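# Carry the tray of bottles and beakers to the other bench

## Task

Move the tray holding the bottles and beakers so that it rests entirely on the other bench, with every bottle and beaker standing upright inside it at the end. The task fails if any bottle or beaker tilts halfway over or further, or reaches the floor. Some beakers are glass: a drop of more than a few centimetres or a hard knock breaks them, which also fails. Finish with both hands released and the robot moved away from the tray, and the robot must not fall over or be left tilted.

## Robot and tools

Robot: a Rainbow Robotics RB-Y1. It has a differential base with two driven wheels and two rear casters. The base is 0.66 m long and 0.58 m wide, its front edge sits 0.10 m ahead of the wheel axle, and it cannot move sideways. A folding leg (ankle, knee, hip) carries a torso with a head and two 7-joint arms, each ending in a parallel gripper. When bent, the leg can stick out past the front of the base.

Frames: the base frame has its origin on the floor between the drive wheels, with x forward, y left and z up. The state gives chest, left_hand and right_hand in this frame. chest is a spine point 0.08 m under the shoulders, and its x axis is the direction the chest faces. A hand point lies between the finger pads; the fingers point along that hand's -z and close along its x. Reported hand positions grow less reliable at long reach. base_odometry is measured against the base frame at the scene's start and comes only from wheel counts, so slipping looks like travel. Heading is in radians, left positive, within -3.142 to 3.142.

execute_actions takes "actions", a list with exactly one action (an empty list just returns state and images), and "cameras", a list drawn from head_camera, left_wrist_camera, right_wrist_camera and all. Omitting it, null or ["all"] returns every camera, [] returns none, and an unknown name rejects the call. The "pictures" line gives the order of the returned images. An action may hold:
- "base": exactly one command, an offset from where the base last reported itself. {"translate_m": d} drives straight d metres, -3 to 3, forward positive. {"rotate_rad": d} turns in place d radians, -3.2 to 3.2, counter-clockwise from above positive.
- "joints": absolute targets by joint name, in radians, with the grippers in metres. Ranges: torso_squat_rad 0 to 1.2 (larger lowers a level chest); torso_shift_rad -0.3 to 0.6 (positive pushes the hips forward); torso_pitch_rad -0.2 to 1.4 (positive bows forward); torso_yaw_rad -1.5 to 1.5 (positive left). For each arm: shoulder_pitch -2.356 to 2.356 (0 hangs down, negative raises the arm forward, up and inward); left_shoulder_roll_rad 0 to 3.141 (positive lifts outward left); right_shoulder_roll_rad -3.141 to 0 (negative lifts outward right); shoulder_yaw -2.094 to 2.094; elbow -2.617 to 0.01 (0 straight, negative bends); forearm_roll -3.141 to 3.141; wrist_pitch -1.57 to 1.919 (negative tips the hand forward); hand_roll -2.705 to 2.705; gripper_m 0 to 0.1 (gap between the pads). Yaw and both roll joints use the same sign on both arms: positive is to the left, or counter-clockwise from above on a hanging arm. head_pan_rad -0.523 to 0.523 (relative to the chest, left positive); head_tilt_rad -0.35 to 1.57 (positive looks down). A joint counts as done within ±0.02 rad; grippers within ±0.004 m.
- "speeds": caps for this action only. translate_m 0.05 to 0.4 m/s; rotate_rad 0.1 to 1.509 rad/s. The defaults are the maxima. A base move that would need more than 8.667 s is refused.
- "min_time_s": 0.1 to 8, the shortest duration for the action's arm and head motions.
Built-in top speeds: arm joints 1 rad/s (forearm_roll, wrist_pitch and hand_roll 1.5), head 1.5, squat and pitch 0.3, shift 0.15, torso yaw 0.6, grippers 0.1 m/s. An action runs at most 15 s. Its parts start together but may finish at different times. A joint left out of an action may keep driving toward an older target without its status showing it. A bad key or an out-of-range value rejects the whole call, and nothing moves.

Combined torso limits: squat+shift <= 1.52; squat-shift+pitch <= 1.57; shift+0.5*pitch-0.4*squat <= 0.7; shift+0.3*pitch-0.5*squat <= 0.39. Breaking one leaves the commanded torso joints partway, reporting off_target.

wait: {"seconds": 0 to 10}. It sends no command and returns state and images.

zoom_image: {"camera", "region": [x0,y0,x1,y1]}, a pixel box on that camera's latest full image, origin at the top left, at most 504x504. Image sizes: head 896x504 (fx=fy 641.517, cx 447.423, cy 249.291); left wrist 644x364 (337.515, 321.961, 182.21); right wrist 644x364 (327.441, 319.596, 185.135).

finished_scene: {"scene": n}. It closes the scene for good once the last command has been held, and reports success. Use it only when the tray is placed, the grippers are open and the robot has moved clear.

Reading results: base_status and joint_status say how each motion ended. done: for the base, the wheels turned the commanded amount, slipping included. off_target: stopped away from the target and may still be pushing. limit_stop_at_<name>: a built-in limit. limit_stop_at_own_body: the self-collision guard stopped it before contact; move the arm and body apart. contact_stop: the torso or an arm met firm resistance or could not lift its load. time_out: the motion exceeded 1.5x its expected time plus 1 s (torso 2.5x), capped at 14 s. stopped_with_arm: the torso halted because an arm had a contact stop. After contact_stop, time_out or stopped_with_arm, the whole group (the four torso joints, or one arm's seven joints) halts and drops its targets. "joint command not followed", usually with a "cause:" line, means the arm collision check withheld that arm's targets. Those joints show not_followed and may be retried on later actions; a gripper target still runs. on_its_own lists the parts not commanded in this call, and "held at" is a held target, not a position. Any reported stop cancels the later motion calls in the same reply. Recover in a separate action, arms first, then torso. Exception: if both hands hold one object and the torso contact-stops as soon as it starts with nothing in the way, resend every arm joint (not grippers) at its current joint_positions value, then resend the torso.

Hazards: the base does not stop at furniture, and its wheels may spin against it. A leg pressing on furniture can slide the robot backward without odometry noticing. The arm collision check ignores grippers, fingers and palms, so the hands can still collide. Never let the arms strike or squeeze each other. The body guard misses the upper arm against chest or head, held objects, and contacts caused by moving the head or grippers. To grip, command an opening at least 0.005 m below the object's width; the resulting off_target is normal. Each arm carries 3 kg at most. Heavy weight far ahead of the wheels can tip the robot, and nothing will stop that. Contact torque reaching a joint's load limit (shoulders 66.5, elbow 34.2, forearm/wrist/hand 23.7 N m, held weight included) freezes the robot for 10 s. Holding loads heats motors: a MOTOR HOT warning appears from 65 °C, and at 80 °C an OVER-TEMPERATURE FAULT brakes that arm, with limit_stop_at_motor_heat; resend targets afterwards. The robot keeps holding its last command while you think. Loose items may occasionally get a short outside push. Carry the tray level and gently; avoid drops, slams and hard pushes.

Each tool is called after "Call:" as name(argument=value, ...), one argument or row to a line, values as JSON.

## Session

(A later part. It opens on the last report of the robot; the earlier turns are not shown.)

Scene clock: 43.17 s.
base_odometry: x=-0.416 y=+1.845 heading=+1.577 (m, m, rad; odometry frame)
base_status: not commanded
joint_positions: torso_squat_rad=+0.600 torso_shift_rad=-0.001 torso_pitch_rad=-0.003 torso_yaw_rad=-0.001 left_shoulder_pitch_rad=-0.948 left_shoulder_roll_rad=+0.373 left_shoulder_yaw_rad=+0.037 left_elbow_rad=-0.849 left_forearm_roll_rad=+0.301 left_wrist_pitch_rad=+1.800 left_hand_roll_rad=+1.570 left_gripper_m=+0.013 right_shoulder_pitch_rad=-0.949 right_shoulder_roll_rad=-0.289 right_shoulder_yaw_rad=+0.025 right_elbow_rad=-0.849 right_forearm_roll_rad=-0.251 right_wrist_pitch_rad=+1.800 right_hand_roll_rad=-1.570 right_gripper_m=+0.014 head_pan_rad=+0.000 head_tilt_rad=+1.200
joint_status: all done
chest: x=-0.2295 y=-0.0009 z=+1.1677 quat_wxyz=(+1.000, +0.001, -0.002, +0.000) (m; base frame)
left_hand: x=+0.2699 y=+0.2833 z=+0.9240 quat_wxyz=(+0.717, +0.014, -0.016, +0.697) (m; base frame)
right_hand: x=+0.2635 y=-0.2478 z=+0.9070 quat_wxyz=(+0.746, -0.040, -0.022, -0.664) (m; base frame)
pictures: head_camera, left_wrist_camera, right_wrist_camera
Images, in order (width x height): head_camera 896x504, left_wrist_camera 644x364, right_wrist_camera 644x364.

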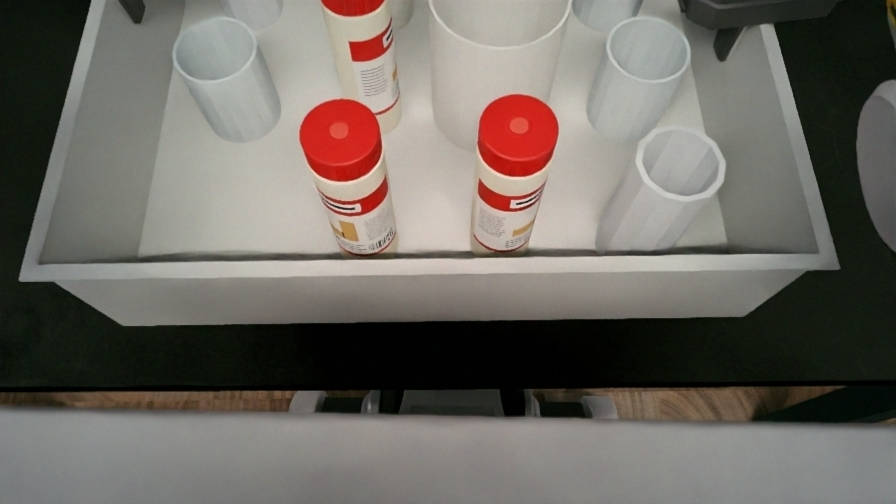

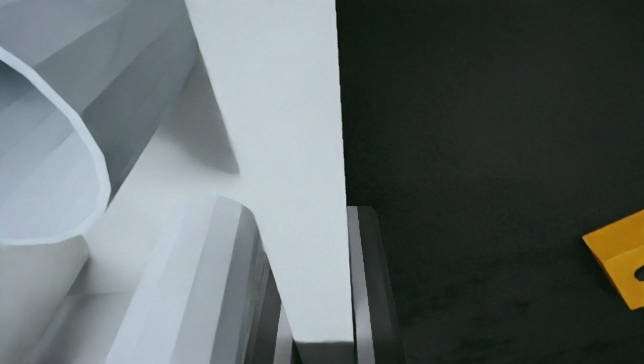

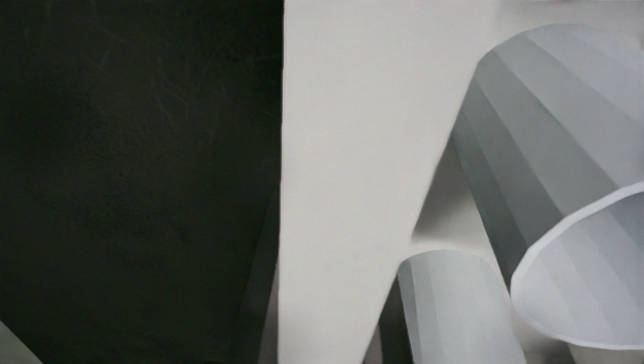

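Call:
execute_actions(
  actions=[
    {"joints":{"torso_squat_rad":0.4}},
  ],
  cameras=[],
)

Call:
execute_actions(
  actions=[
    {"base":{"translate_m":-1.0},"speeds":{"translate_m":0.25}},
  ],
  cameras=["head_camera"],
)

Call:
execute_actions(
  actions=[
    {"base":{"rotate_rad":3.1},"speeds":{"rotate_rad":0.5},"joints":{"head_tilt_rad":0.45}},
  ],
  cameras=["head_camera"],
)

Call:
execute_actions(
  actions=[
    {"base":{"translate_m":1.8},"speeds":{"translate_m":0.3},"joints":{"head_tilt_rad":0.6}},
  ],
)

Scene clock: 45.17 s.
base_odometry: x=-0.416 y=+1.845 heading=+1.577 (m, m, rad; odometry frame)
base_status: not commanded
joint_positions: torso_squat_rad=+0.400 torso_shift_rad=-0.001 torso_pitch_rad=-0.003 torso_yaw_rad=-0.001 left_shoulder_pitch_rad=-0.948 left_shoulder_roll_rad=+0.373 left_shoulder_yaw_rad=+0.037 left_elbow_rad=-0.849 left_forearm_roll_rad=+0.301 left_wrist_pitch_rad=+1.800 left_hand_roll_rad=+1.570 left_gripper_m=+0.013 right_shoulder_pitch_rad=-0.948 right_shoulder_roll_rad=-0.289 right_shoulder_yaw_rad=+0.025 right_elbow_rad=-0.849 right_forearm_roll_rad=-0.251 right_wrist_pitch_rad=+1.800 right_hand_roll_rad=-1.570 right_gripper_m=+0.014 head_pan_rad=+0.000 head_tilt_rad=+1.200
joint_status: all done
chest: x=-0.2295 y=-0.0010 z=+1.2347 quat_wxyz=(+1.000, +0.001, -0.002, +0.000) (m; base frame)
left_hand: x=+0.2698 y=+0.2832 z=+0.9909 quat_wxyz=(+0.717, +0.014, -0.016, +0.697) (m; base frame)
right_hand: x=+0.2634 y=-0.2478 z=+0.9739 quat_wxyz=(+0.746, -0.041, -0.022, -0.664) (m; base frame)
pictures: none
No camera images: the call's "cameras" was empty. Leave "cameras" out to get every camera's image.

Scene clock: 50.50 s.
base_odometry: x=-0.410 y=+0.845 heading=+1.576 (m, m, rad; odometry frame)
base_status: done
joint_positions: torso_squat_rad=+0.400 torso_shift_rad=-0.001 torso_pitch_rad=-0.003 torso_yaw_rad=-0.001 left_shoulder_pitch_rad=-0.948 left_shoulder_roll_rad=+0.373 left_shoulder_yaw_rad=+0.037 left_elbow_rad=-0.849 left_forearm_roll_rad=+0.301 left_wrist_pitch_rad=+1.800 left_hand_roll_rad=+1.570 left_gripper_m=+0.013 right_shoulder_pitch_rad=-0.948 right_shoulder_roll_rad=-0.289 right_shoulder_yaw_rad=+0.025 right_elbow_rad=-0.849 right_forearm_roll_rad=-0.251 right_wrist_pitch_rad=+1.800 right_hand_roll_rad=-1.570 right_gripper_m=+0.014 head_pan_rad=+0.000 head_tilt_rad=+1.200
joint_status: not commanded
chest: x=-0.2296 y=-0.0010 z=+1.2347 quat_wxyz=(+1.000, +0.001, -0.002, +0.000) (m; base frame)
left_hand: x=+0.2698 y=+0.2833 z=+0.9910 quat_wxyz=(+0.717, +0.014, -0.016, +0.697) (m; base frame)
right_hand: x=+0.2634 y=-0.2478 z=+0.9739 quat_wxyz=(+0.746, -0.041, -0.022, -0.664) (m; base frame)
pictures: head_camera
Images, in order (width x height): head_camera 896x504.

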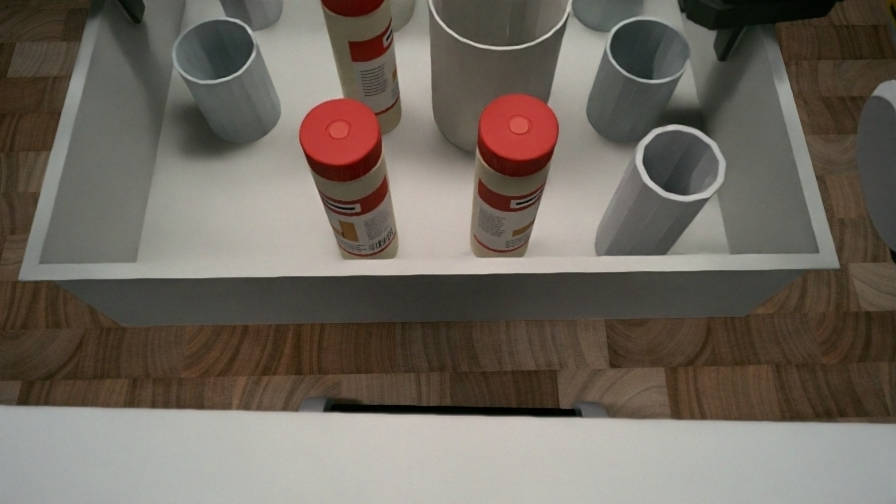

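Scene clock: 58.03 s.
base_odometry: x=-0.410 y=+0.845 heading=-1.608 (m, m, rad; odometry frame)
base_status: done
joint_positions: torso_squat_rad=+0.400 torso_shift_rad=-0.001 torso_pitch_rad=-0.003 torso_yaw_rad=-0.001 left_shoulder_pitch_rad=-0.948 left_shoulder_roll_rad=+0.374 left_shoulder_yaw_rad=+0.037 left_elbow_rad=-0.849 left_forearm_roll_rad=+0.301 left_wrist_pitch_rad=+1.800 left_hand_roll_rad=+1.570 left_gripper_m=+0.013 right_shoulder_pitch_rad=-0.948 right_shoulder_roll_rad=-0.289 right_shoulder_yaw_rad=+0.025 right_elbow_rad=-0.849 right_forearm_roll_rad=-0.251 right_wrist_pitch_rad=+1.800 right_hand_roll_rad=-1.570 right_gripper_m=+0.014 head_pan_rad=+0.000 head_tilt_rad=+0.450
joint_status: all done
chest: x=-0.2296 y=-0.0010 z=+1.2347 quat_wxyz=(+1.000, +0.001, -0.002, +0.000) (m; base frame)
left_hand: x=+0.2698 y=+0.2833 z=+0.9910 quat_wxyz=(+0.717, +0.014, -0.016, +0.697) (m; base frame)
right_hand: x=+0.2634 y=-0.2477 z=+0.9739 quat_wxyz=(+0.746, -0.041, -0.022, -0.664) (m; base frame)
pictures: head_camera
Images, in order (width x height): head_camera 896x504.

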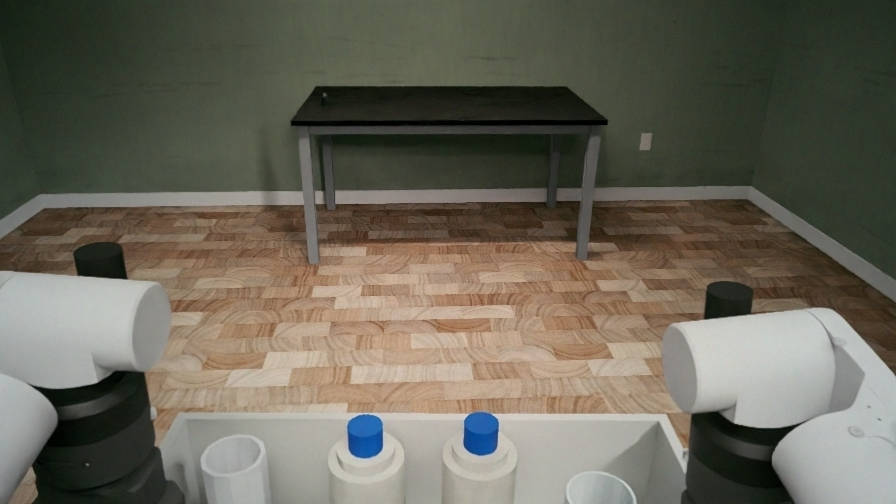

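Scene clock: 65.27 s.
base_odometry: x=-0.476 y=-0.954 heading=-1.608 (m, m, rad; odometry frame)
base_status: done
joint_positions: torso_squat_rad=+0.400 torso_shift_rad=-0.001 torso_pitch_rad=-0.003 torso_yaw_rad=-0.001 left_shoulder_pitch_rad=-0.948 left_shoulder_roll_rad=+0.374 left_shoulder_yaw_rad=+0.037 left_elbow_rad=-0.849 left_forearm_roll_rad=+0.301 left_wrist_pitch_rad=+1.800 left_hand_roll_rad=+1.570 left_gripper_m=+0.013 right_shoulder_pitch_rad=-0.948 right_shoulder_roll_rad=-0.289 right_shoulder_yaw_rad=+0.025 right_elbow_rad=-0.849 right_forearm_roll_rad=-0.251 right_wrist_pitch_rad=+1.800 right_hand_roll_rad=-1.570 right_gripper_m=+0.014 head_pan_rad=+0.000 head_tilt_rad=+0.600
joint_status: all done
chest: x=-0.2295 y=-0.0010 z=+1.2347 quat_wxyz=(+1.000, +0.001, -0.002, +0.000) (m; base frame)
left_hand: x=+0.2698 y=+0.2833 z=+0.9910 quat_wxyz=(+0.717, +0.014, -0.016, +0.697) (m; base frame)
right_hand: x=+0.2634 y=-0.2477 z=+0.9739 quat_wxyz=(+0.746, -0.040, -0.022, -0.664) (m; base frame)
pictures: head_camera, left_wrist_camera, right_wrist_camera
Images, in order (width x height): head_camera 896x504, left_wrist_camera 644x364, right_wrist_camera 644x364.

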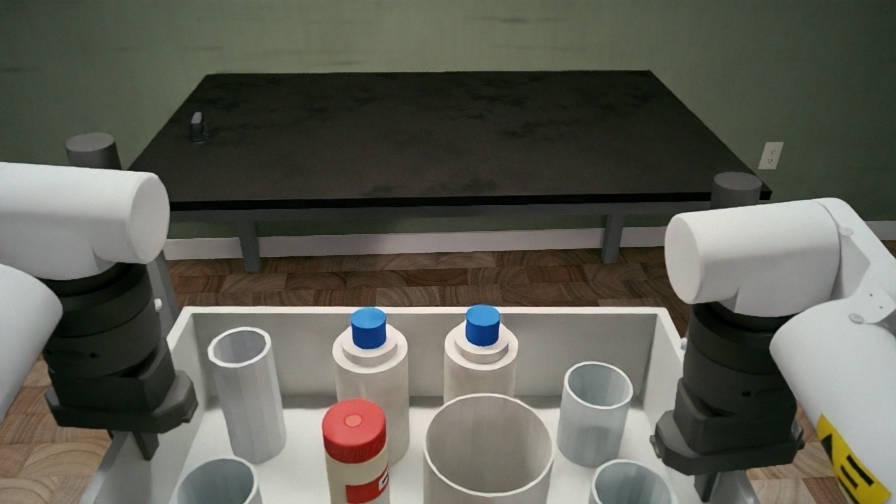

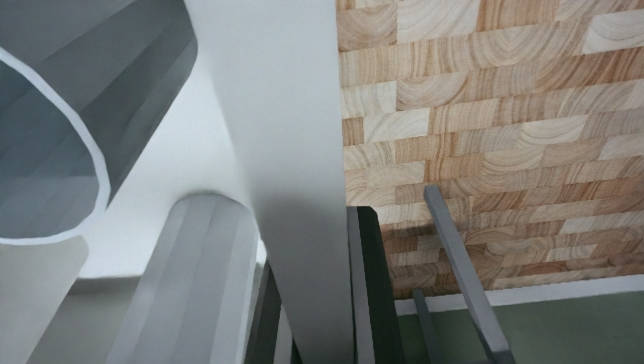

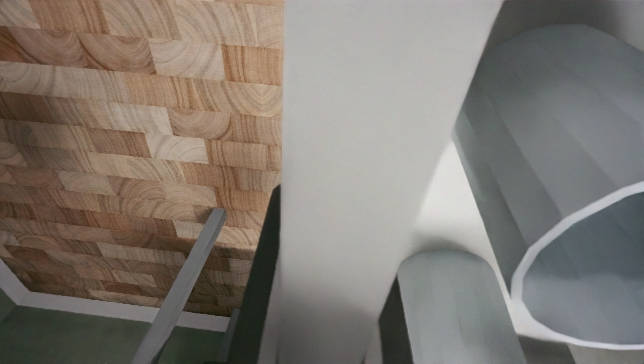

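Call:
execute_actions(
  actions=[
    {"base":{"translate_m":1.0},"speeds":{"translate_m":0.25},"joints":{"head_tilt_rad":1.2}},
  ],
)

Scene clock: 70.53 s.
base_odometry: x=-0.512 y=-1.953 heading=-1.607 (m, m, rad; odometry frame)
base_status: done
joint_positions: torso_squat_rad=+0.400 torso_shift_rad=-0.001 torso_pitch_rad=-0.003 torso_yaw_rad=-0.001 left_shoulder_pitch_rad=-0.948 left_shoulder_roll_rad=+0.374 left_shoulder_yaw_rad=+0.037 left_elbow_rad=-0.849 left_forearm_roll_rad=+0.301 left_wrist_pitch_rad=+1.800 left_hand_roll_rad=+1.570 left_gripper_m=+0.013 right_shoulder_pitch_rad=-0.948 right_shoulder_roll_rad=-0.289 right_shoulder_yaw_rad=+0.025 right_elbow_rad=-0.849 right_forearm_roll_rad=-0.251 right_wrist_pitch_rad=+1.800 right_hand_roll_rad=-1.570 right_gripper_m=+0.014 head_pan_rad=+0.000 head_tilt_rad=+1.200
joint_status: all done
chest: x=-0.2295 y=-0.0010 z=+1.2347 quat_wxyz=(+1.000, +0.001, -0.002, +0.000) (m; base frame)
left_hand: x=+0.2698 y=+0.2833 z=+0.9910 quat_wxyz=(+0.717, +0.014, -0.016, +0.697) (m; base frame)
right_hand: x=+0.2634 y=-0.2477 z=+0.9739 quat_wxyz=(+0.746, -0.040, -0.022, -0.664) (m; base frame)
pictures: head_camera, left_wrist_camera, right_wrist_camera
Images, in order (width x height): head_camera 896x504, left_wrist_camera 644x364, right_wrist_camera 644x364.

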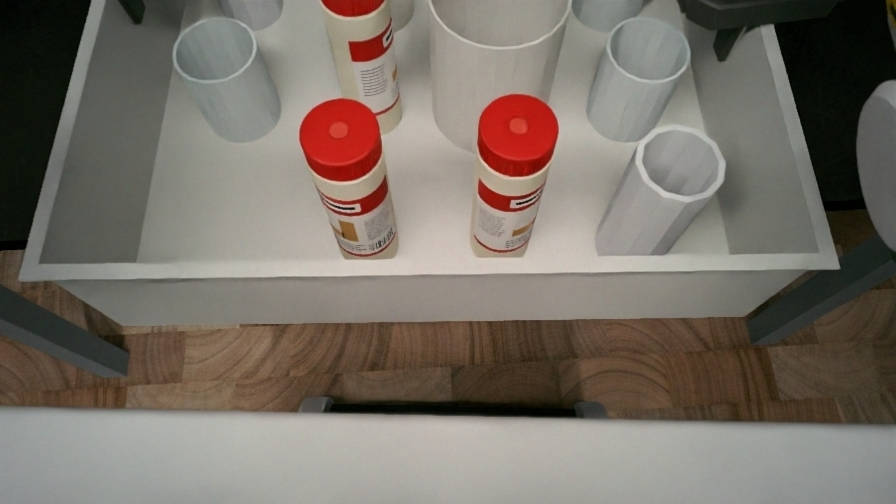

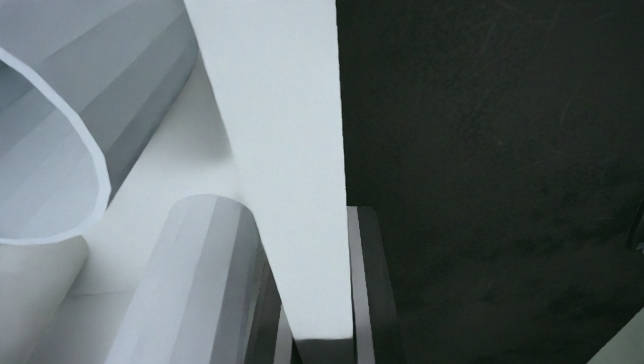

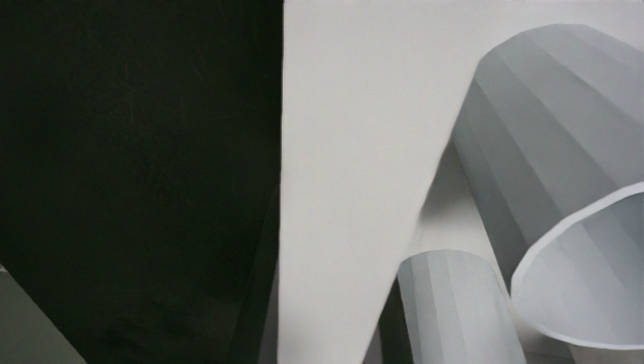

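Call:
execute_actions(
  actions=[
    {"base":{"translate_m":0.24},"speeds":{"translate_m":0.15}},
  ],
  cameras=["head_camera"],
)

Call:
execute_actions(
  actions=[
    {"joints":{"torso_squat_rad":0.66}},
  ],
  cameras=["head_camera"],
)

Scene clock: 73.77 s.
base_odometry: x=-0.521 y=-2.193 heading=-1.607 (m, m, rad; odometry frame)
base_status: done
joint_positions: torso_squat_rad=+0.400 torso_shift_rad=-0.001 torso_pitch_rad=-0.003 torso_yaw_rad=-0.001 left_shoulder_pitch_rad=-0.948 left_shoulder_roll_rad=+0.374 left_shoulder_yaw_rad=+0.037 left_elbow_rad=-0.849 left_forearm_roll_rad=+0.301 left_wrist_pitch_rad=+1.800 left_hand_roll_rad=+1.570 left_gripper_m=+0.013 right_shoulder_pitch_rad=-0.948 right_shoulder_roll_rad=-0.289 right_shoulder_yaw_rad=+0.025 right_elbow_rad=-0.849 right_forearm_roll_rad=-0.251 right_wrist_pitch_rad=+1.800 right_hand_roll_rad=-1.570 right_gripper_m=+0.014 head_pan_rad=+0.000 head_tilt_rad=+1.200
joint_status: not commanded
chest: x=-0.2295 y=-0.0010 z=+1.2347 quat_wxyz=(+1.000, +0.001, -0.002, +0.000) (m; base frame)
left_hand: x=+0.2698 y=+0.2833 z=+0.9910 quat_wxyz=(+0.717, +0.014, -0.016, +0.697) (m; base frame)
right_hand: x=+0.2634 y=-0.2477 z=+0.9739 quat_wxyz=(+0.746, -0.040, -0.022, -0.664) (m; base frame)
pictures: head_camera
Images, in order (width x height): head_camera 896x504.

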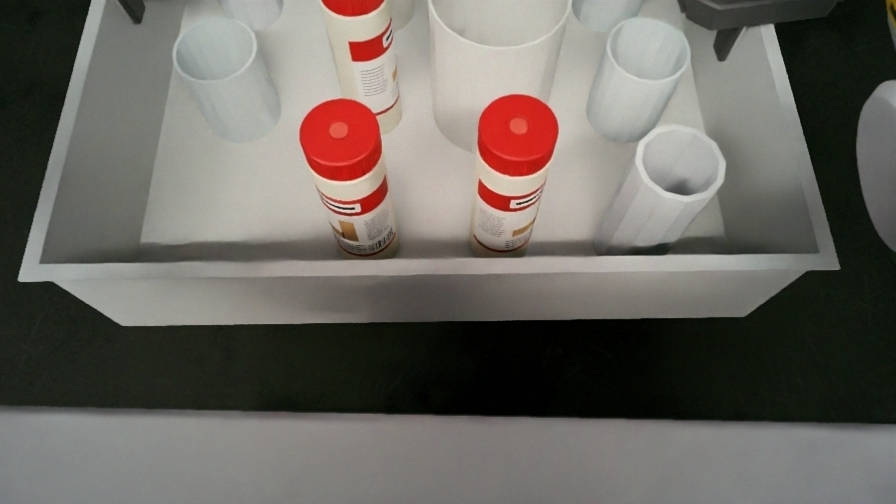

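Scene clock: 74.60 s.
base_odometry: x=-0.521 y=-2.192 heading=-1.607 (m, m, rad; odometry frame)
base_status: not commanded
joint_positions: torso_squat_rad=+0.447 torso_shift_rad=-0.006 torso_pitch_rad=-0.008 torso_yaw_rad=-0.001 left_shoulder_pitch_rad=-0.948 left_shoulder_roll_rad=+0.374 left_shoulder_yaw_rad=+0.037 left_elbow_rad=-0.849 left_forearm_roll_rad=+0.301 left_wrist_pitch_rad=+1.800 left_hand_roll_rad=+1.570 left_gripper_m=+0.013 right_shoulder_pitch_rad=-0.948 right_shoulder_roll_rad=-0.289 right_shoulder_yaw_rad=+0.025 right_elbow_rad=-0.849 right_forearm_roll_rad=-0.251 right_wrist_pitch_rad=+1.800 right_hand_roll_rad=-1.570 right_gripper_m=+0.014 head_pan_rad=+0.000 head_tilt_rad=+1.200
joint_status: torso_squat_rad contact_stop (moved +0.047 of +0.260)
on_its_own: torso_squat_rad is held at +0.447, not at your +0.660, since a contact_stop
chest: x=-0.2340 y=-0.0011 z=+1.2212 quat_wxyz=(+1.000, +0.001, -0.004, +0.000) (m; base frame)
left_hand: x=+0.2664 y=+0.2833 z=+0.9797 quat_wxyz=(+0.717, +0.012, -0.017, +0.697) (m; base frame)
right_hand: x=+0.2601 y=-0.2477 z=+0.9625 quat_wxyz=(+0.746, -0.039, -0.024, -0.664) (m; base frame)
pictures: head_camera
Images, in order (width x height): head_camera 896x504.

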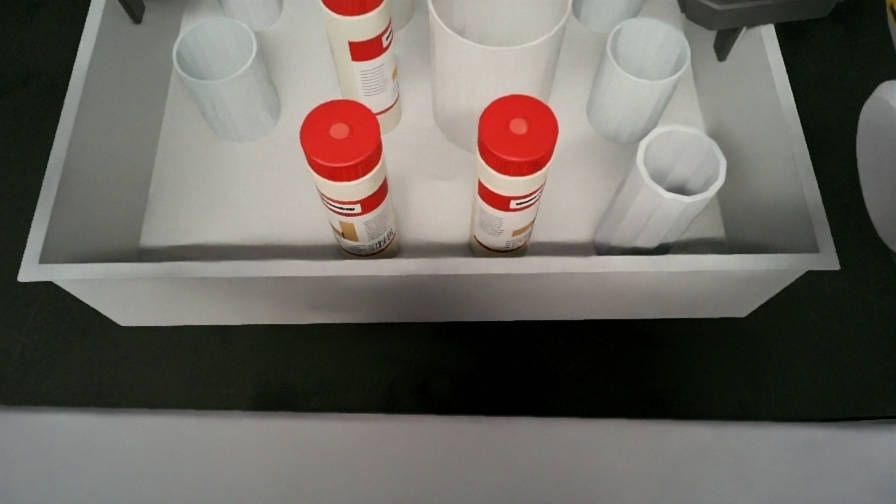

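Call:
execute_actions(
  actions=[
    {"joints":{"torso_squat_rad":0.4}},
  ],
  cameras=[],
)

Call:
execute_actions(
  actions=[
    {"base":{"translate_m":-0.07},"speeds":{"translate_m":0.1}},
  ],
  cameras=["head_camera"],
)

Call:
execute_actions(
  actions=[
    {"joints":{"torso_squat_rad":0.64}},
  ],
)

Scene clock: 75.83 s.
base_odometry: x=-0.521 y=-2.193 heading=-1.608 (m, m, rad; odometry frame)
base_status: not commanded
joint_positions: torso_squat_rad=+0.400 torso_shift_rad=-0.004 torso_pitch_rad=-0.006 torso_yaw_rad=-0.001 left_shoulder_pitch_rad=-0.948 left_shoulder_roll_rad=+0.374 left_shoulder_yaw_rad=+0.037 left_elbow_rad=-0.849 left_forearm_roll_rad=+0.301 left_wrist_pitch_rad=+1.800 left_hand_roll_rad=+1.570 left_gripper_m=+0.013 right_shoulder_pitch_rad=-0.948 right_shoulder_roll_rad=-0.289 right_shoulder_yaw_rad=+0.025 right_elbow_rad=-0.849 right_forearm_roll_rad=-0.251 right_wrist_pitch_rad=+1.800 right_hand_roll_rad=-1.570 right_gripper_m=+0.014 head_pan_rad=+0.000 head_tilt_rad=+1.200
joint_status: all done
chest: x=-0.2324 y=-0.0011 z=+1.2347 quat_wxyz=(+1.000, +0.001, -0.003, +0.000) (m; base frame)
left_hand: x=+0.2675 y=+0.2833 z=+0.9922 quat_wxyz=(+0.717, +0.013, -0.017, +0.697) (m; base frame)
right_hand: x=+0.2611 y=-0.2477 z=+0.9750 quat_wxyz=(+0.746, -0.040, -0.023, -0.664) (m; base frame)
pictures: none
No camera images: the call's "cameras" was empty. Leave "cameras" out to get every camera's image.

Scene clock: 77.17 s.
base_odometry: x=-0.518 y=-2.123 heading=-1.609 (m, m, rad; odometry frame)
base_status: done
joint_positions: torso_squat_rad=+0.400 torso_shift_rad=-0.004 torso_pitch_rad=-0.006 torso_yaw_rad=-0.001 left_shoulder_pitch_rad=-0.948 left_shoulder_roll_rad=+0.374 left_shoulder_yaw_rad=+0.037 left_elbow_rad=-0.849 left_forearm_roll_rad=+0.301 left_wrist_pitch_rad=+1.800 left_hand_roll_rad=+1.570 left_gripper_m=+0.013 right_shoulder_pitch_rad=-0.948 right_shoulder_roll_rad=-0.289 right_shoulder_yaw_rad=+0.025 right_elbow_rad=-0.849 right_forearm_roll_rad=-0.251 right_wrist_pitch_rad=+1.800 right_hand_roll_rad=-1.570 right_gripper_m=+0.014 head_pan_rad=+0.000 head_tilt_rad=+1.200
joint_status: not commanded
chest: x=-0.2325 y=-0.0011 z=+1.2347 quat_wxyz=(+1.000, +0.001, -0.003, +0.000) (m; base frame)
left_hand: x=+0.2674 y=+0.2834 z=+0.9923 quat_wxyz=(+0.717, +0.013, -0.017, +0.697) (m; base frame)
right_hand: x=+0.2611 y=-0.2477 z=+0.9751 quat_wxyz=(+0.746, -0.040, -0.023, -0.664) (m; base frame)
pictures: head_camera
Images, in order (width x height): head_camera 896x504.

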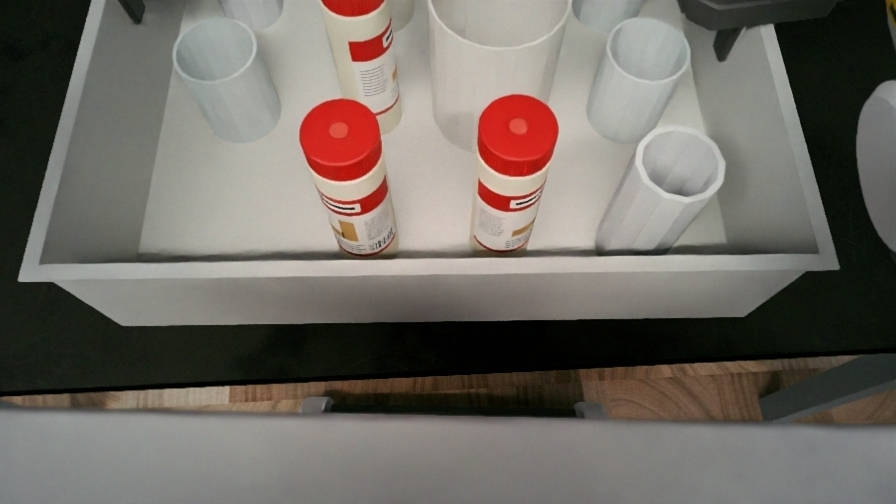

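Scene clock: 78.77 s.
base_odometry: x=-0.518 y=-2.123 heading=-1.609 (m, m, rad; odometry frame)
base_status: not commanded
joint_positions: torso_squat_rad=+0.640 torso_shift_rad=-0.004 torso_pitch_rad=-0.006 torso_yaw_rad=-0.001 left_shoulder_pitch_rad=-0.948 left_shoulder_roll_rad=+0.374 left_shoulder_yaw_rad=+0.037 left_elbow_rad=-0.849 left_forearm_roll_rad=+0.301 left_wrist_pitch_rad=+1.800 left_hand_roll_rad=+1.570 left_gripper_m=+0.013 right_shoulder_pitch_rad=-0.948 right_shoulder_roll_rad=-0.289 right_shoulder_yaw_rad=+0.025 right_elbow_rad=-0.849 right_forearm_roll_rad=-0.251 right_wrist_pitch_rad=+1.800 right_hand_roll_rad=-1.570 right_gripper_m=+0.014 head_pan_rad=+0.000 head_tilt_rad=+1.200
joint_status: all done
chest: x=-0.2321 y=-0.0010 z=+1.1514 quat_wxyz=(+1.000, +0.001, -0.003, +0.000) (m; base frame)
left_hand: x=+0.2678 y=+0.2834 z=+0.9091 quat_wxyz=(+0.717, +0.013, -0.017, +0.697) (m; base frame)
right_hand: x=+0.2614 y=-0.2476 z=+0.8918 quat_wxyz=(+0.746, -0.040, -0.023, -0.664) (m; base frame)
pictures: head_camera, left_wrist_camera, right_wrist_camera
Images, in order (width x height): head_camera 896x504, left_wrist_camera 644x364, right_wrist_camera 644x364.

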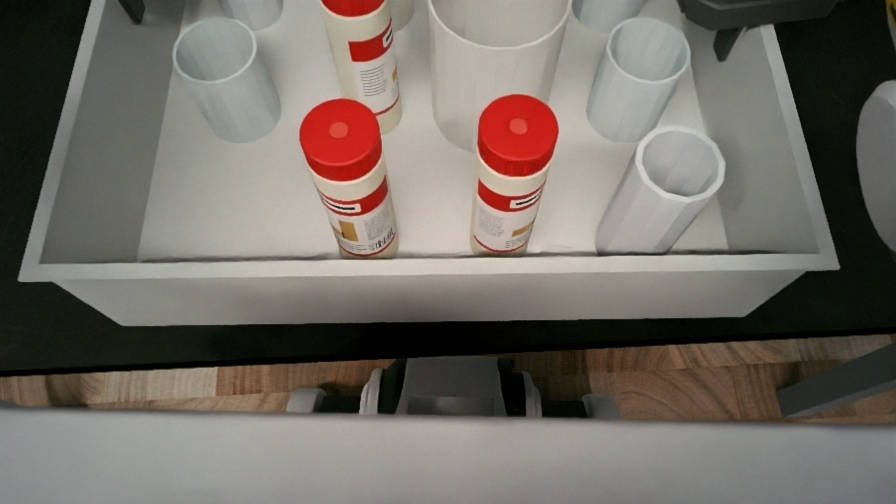

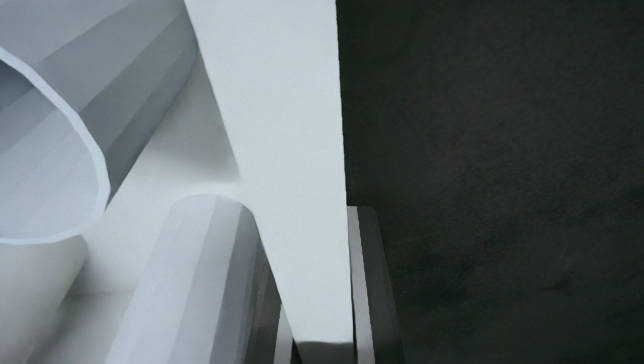

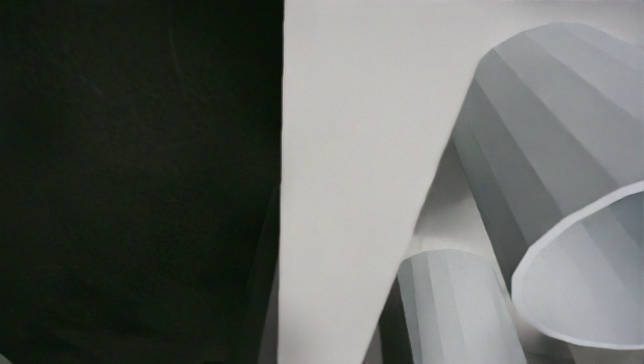

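Call:
execute_actions(
  actions=[
    {"base":{"rotate_rad":0.04},"speeds":{"rotate_rad":0.1}},
  ],
  cameras=[],
)

Call:
execute_actions(
  actions=[
    {"joints":{"torso_squat_rad":0.7}},
  ],
  cameras=["head_camera"],
)

Call:
execute_actions(
  actions=[
    {"joints":{"torso_squat_rad":0.73}},
  ],
  cameras=["head_camera"],
)

Scene clock: 80.07 s.
base_odometry: x=-0.518 y=-2.123 heading=-1.570 (m, m, rad; odometry frame)
base_status: done
joint_positions: torso_squat_rad=+0.640 torso_shift_rad=-0.004 torso_pitch_rad=-0.006 torso_yaw_rad=-0.001 left_shoulder_pitch_rad=-0.948 left_shoulder_roll_rad=+0.374 left_shoulder_yaw_rad=+0.037 left_elbow_rad=-0.849 left_forearm_roll_rad=+0.301 left_wrist_pitch_rad=+1.800 left_hand_roll_rad=+1.570 left_gripper_m=+0.013 right_shoulder_pitch_rad=-0.948 right_shoulder_roll_rad=-0.289 right_shoulder_yaw_rad=+0.025 right_elbow_rad=-0.849 right_forearm_roll_rad=-0.251 right_wrist_pitch_rad=+1.800 right_hand_roll_rad=-1.570 right_gripper_m=+0.014 head_pan_rad=+0.000 head_tilt_rad=+1.200
joint_status: not commanded
chest: x=-0.2321 y=-0.0010 z=+1.1514 quat_wxyz=(+1.000, +0.001, -0.003, +0.000) (m; base frame)
left_hand: x=+0.2678 y=+0.2835 z=+0.9091 quat_wxyz=(+0.717, +0.013, -0.017, +0.697) (m; base frame)
right_hand: x=+0.2614 y=-0.2476 z=+0.8918 quat_wxyz=(+0.746, -0.040, -0.023, -0.664) (m; base frame)
pictures: none
No camera images: the call's "cameras" was empty. Leave "cameras" out to get every camera's image.

Scene clock: 80.97 s.
base_odometry: x=-0.518 y=-2.123 heading=-1.570 (m, m, rad; odometry frame)
base_status: not commanded
joint_positions: torso_squat_rad=+0.700 torso_shift_rad=-0.004 torso_pitch_rad=-0.006 torso_yaw_rad=-0.001 left_shoulder_pitch_rad=-0.948 left_shoulder_roll_rad=+0.374 left_shoulder_yaw_rad=+0.037 left_elbow_rad=-0.849 left_forearm_roll_rad=+0.301 left_wrist_pitch_rad=+1.800 left_hand_roll_rad=+1.570 left_gripper_m=+0.013 right_shoulder_pitch_rad=-0.948 right_shoulder_roll_rad=-0.289 right_shoulder_yaw_rad=+0.025 right_elbow_rad=-0.849 right_forearm_roll_rad=-0.251 right_wrist_pitch_rad=+1.800 right_hand_roll_rad=-1.570 right_gripper_m=+0.014 head_pan_rad=+0.000 head_tilt_rad=+1.200
joint_status: all done
chest: x=-0.2320 y=-0.0010 z=+1.1253 quat_wxyz=(+1.000, +0.001, -0.003, +0.000) (m; base frame)
left_hand: x=+0.2679 y=+0.2835 z=+0.8830 quat_wxyz=(+0.717, +0.013, -0.017, +0.697) (m; base frame)
right_hand: x=+0.2615 y=-0.2476 z=+0.8658 quat_wxyz=(+0.746, -0.040, -0.023, -0.664) (m; base frame)
pictures: head_camera
Images, in order (width x height): head_camera 896x504.

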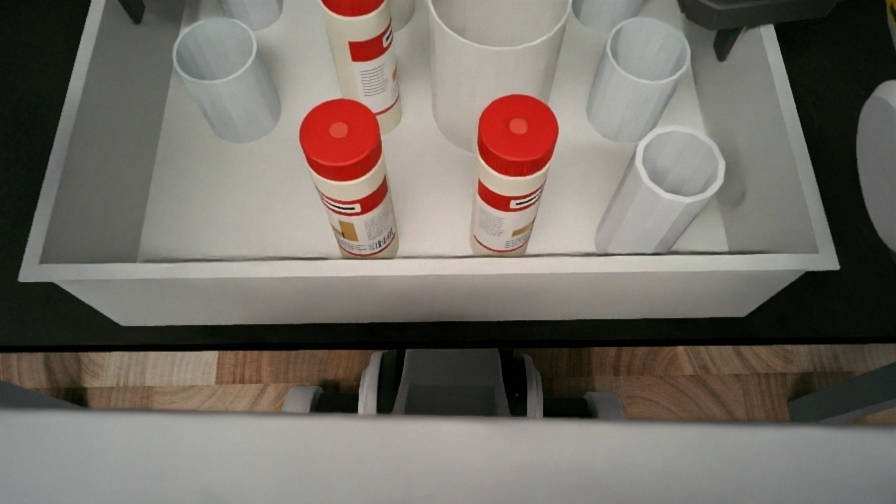

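Scene clock: 81.67 s.
base_odometry: x=-0.518 y=-2.123 heading=-1.570 (m, m, rad; odometry frame)
base_status: not commanded
joint_positions: torso_squat_rad=+0.725 torso_shift_rad=-0.006 torso_pitch_rad=-0.013 torso_yaw_rad=-0.001 left_shoulder_pitch_rad=-0.951 left_shoulder_roll_rad=+0.375 left_shoulder_yaw_rad=+0.038 left_elbow_rad=-0.850 left_forearm_roll_rad=+0.300 left_wrist_pitch_rad=+1.800 left_hand_roll_rad=+1.570 left_gripper_m=+0.013 right_shoulder_pitch_rad=-0.955 right_shoulder_roll_rad=-0.291 right_shoulder_yaw_rad=+0.025 right_elbow_rad=-0.853 right_forearm_roll_rad=-0.251 right_wrist_pitch_rad=+1.800 right_hand_roll_rad=-1.570 right_gripper_m=+0.014 head_pan_rad=+0.000 head_tilt_rad=+1.200
joint_status: torso_squat_rad contact_stop (moved +0.025 of +0.030)
chest: x=-0.2353 y=-0.0007 z=+1.1137 quat_wxyz=(+1.000, +0.001, -0.006, +0.000) (m; base frame)
left_hand: x=+0.2676 y=+0.2838 z=+0.8767 quat_wxyz=(+0.717, +0.009, -0.021, +0.697) (m; base frame)
right_hand: x=+0.2629 y=-0.2471 z=+0.8619 quat_wxyz=(+0.746, -0.034, -0.030, -0.664) (m; base frame)
pictures: head_camera
Images, in order (width x height): head_camera 896x504.

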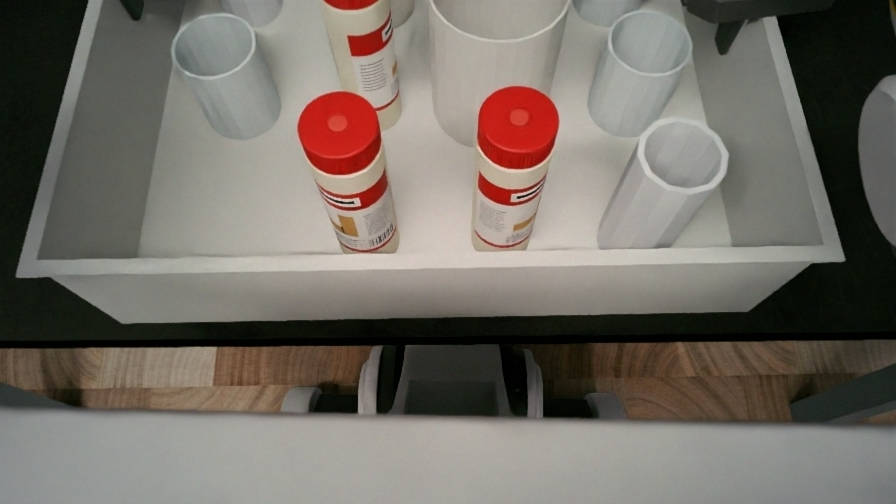

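Call:
execute_actions(
  actions=[
    {"joints":{"torso_squat_rad":0.712}},
  ],
  cameras=[],
)

Call:
execute_actions(
  actions=[
    {"joints":{"left_gripper_m":0.04,"right_gripper_m":0.04},"min_time_s":1},
  ],
  cameras=[],
)

Call:
execute_actions(
  actions=[
    {"joints":{"torso_squat_rad":0.3}},
  ],
  cameras=["head_camera"],
)

Call:
execute_actions(
  actions=[
    {"base":{"translate_m":-0.8},"joints":{"head_tilt_rad":0.7}},
  ],
  cameras=["head_camera"],
)

Scene clock: 82.57 s.
base_odometry: x=-0.518 y=-2.123 heading=-1.570 (m, m, rad; odometry frame)
base_status: not commanded
joint_positions: torso_squat_rad=+0.712 torso_shift_rad=-0.006 torso_pitch_rad=-0.010 torso_yaw_rad=-0.001 left_shoulder_pitch_rad=-0.948 left_shoulder_roll_rad=+0.374 left_shoulder_yaw_rad=+0.038 left_elbow_rad=-0.849 left_forearm_roll_rad=+0.300 left_wrist_pitch_rad=+1.800 left_hand_roll_rad=+1.570 left_gripper_m=+0.013 right_shoulder_pitch_rad=-0.950 right_shoulder_roll_rad=-0.290 right_shoulder_yaw_rad=+0.025 right_elbow_rad=-0.850 right_forearm_roll_rad=-0.251 right_wrist_pitch_rad=+1.800 right_hand_roll_rad=-1.570 right_gripper_m=+0.014 head_pan_rad=+0.000 head_tilt_rad=+1.200
joint_status: all done
chest: x=-0.2342 y=-0.0008 z=+1.1199 quat_wxyz=(+1.000, +0.001, -0.005, +0.000) (m; base frame)
left_hand: x=+0.2671 y=+0.2837 z=+0.8800 quat_wxyz=(+0.717, +0.011, -0.019, +0.697) (m; base frame)
right_hand: x=+0.2614 y=-0.2474 z=+0.8637 quat_wxyz=(+0.746, -0.037, -0.026, -0.664) (m; base frame)
pictures: none
No camera images: the call's "cameras" was empty. Leave "cameras" out to get every camera's image.

action 0: "min_time_s" has no arm or head joint beside it: it slows only arm and head motions. Command such a joint too, or leave it out

Scene clock: 84.80 s.
base_odometry: x=-0.518 y=-2.123 heading=-1.570 (m, m, rad; odometry frame)
base_status: not commanded
joint_positions: torso_squat_rad=+0.300 torso_shift_rad=-0.005 torso_pitch_rad=-0.010 torso_yaw_rad=-0.001 left_shoulder_pitch_rad=-0.948 left_shoulder_roll_rad=+0.374 left_shoulder_yaw_rad=+0.038 left_elbow_rad=-0.849 left_forearm_roll_rad=+0.301 left_wrist_pitch_rad=+1.800 left_hand_roll_rad=+1.570 left_gripper_m=+0.013 right_shoulder_pitch_rad=-0.948 right_shoulder_roll_rad=-0.289 right_shoulder_yaw_rad=+0.025 right_elbow_rad=-0.849 right_forearm_roll_rad=-0.251 right_wrist_pitch_rad=+1.800 right_hand_roll_rad=-1.570 right_gripper_m=+0.014 head_pan_rad=+0.000 head_tilt_rad=+1.200
joint_status: all done
chest: x=-0.2347 y=-0.0010 z=+1.2587 quat_wxyz=(+1.000, +0.001, -0.005, +0.000) (m; base frame)
left_hand: x=+0.2663 y=+0.2836 z=+1.0183 quat_wxyz=(+0.717, +0.012, -0.018, +0.697) (m; base frame)
right_hand: x=+0.2600 y=-0.2476 z=+1.0011 quat_wxyz=(+0.746, -0.038, -0.025, -0.664) (m; base frame)
pictures: head_camera
Images, in order (width x height): head_camera 896x504.

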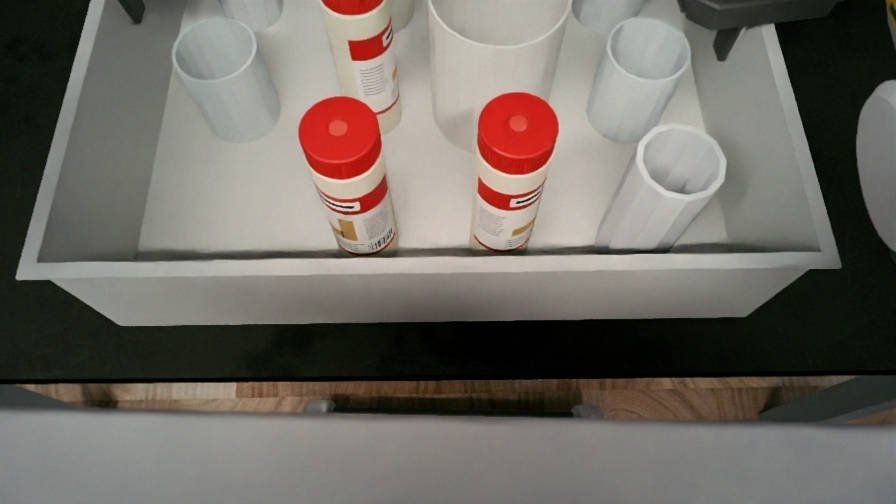

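Scene clock: 88.40 s.
base_odometry: x=-0.519 y=-1.323 heading=-1.569 (m, m, rad; odometry frame)
base_status: done
joint_positions: torso_squat_rad=+0.300 torso_shift_rad=-0.005 torso_pitch_rad=-0.010 torso_yaw_rad=-0.001 left_shoulder_pitch_rad=-0.948 left_shoulder_roll_rad=+0.374 left_shoulder_yaw_rad=+0.038 left_elbow_rad=-0.849 left_forearm_roll_rad=+0.301 left_wrist_pitch_rad=+1.800 left_hand_roll_rad=+1.570 left_gripper_m=+0.013 right_shoulder_pitch_rad=-0.948 right_shoulder_roll_rad=-0.289 right_shoulder_yaw_rad=+0.025 right_elbow_rad=-0.849 right_forearm_roll_rad=-0.251 right_wrist_pitch_rad=+1.800 right_hand_roll_rad=-1.570 right_gripper_m=+0.014 head_pan_rad=+0.000 head_tilt_rad=+0.700
joint_status: all done
chest: x=-0.2347 y=-0.0010 z=+1.2587 quat_wxyz=(+1.000, +0.001, -0.005, +0.000) (m; base frame)
left_hand: x=+0.2662 y=+0.2835 z=+1.0184 quat_wxyz=(+0.717, +0.012, -0.018, +0.697) (m; base frame)
right_hand: x=+0.2599 y=-0.2476 z=+1.0011 quat_wxyz=(+0.746, -0.038, -0.025, -0.664) (m; base frame)
pictures: head_camera
Images, in order (width x height): head_camera 896x504.

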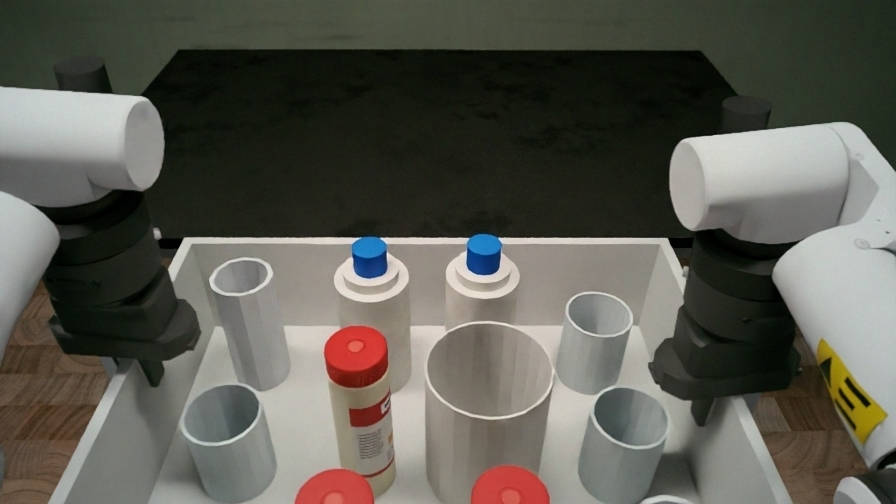

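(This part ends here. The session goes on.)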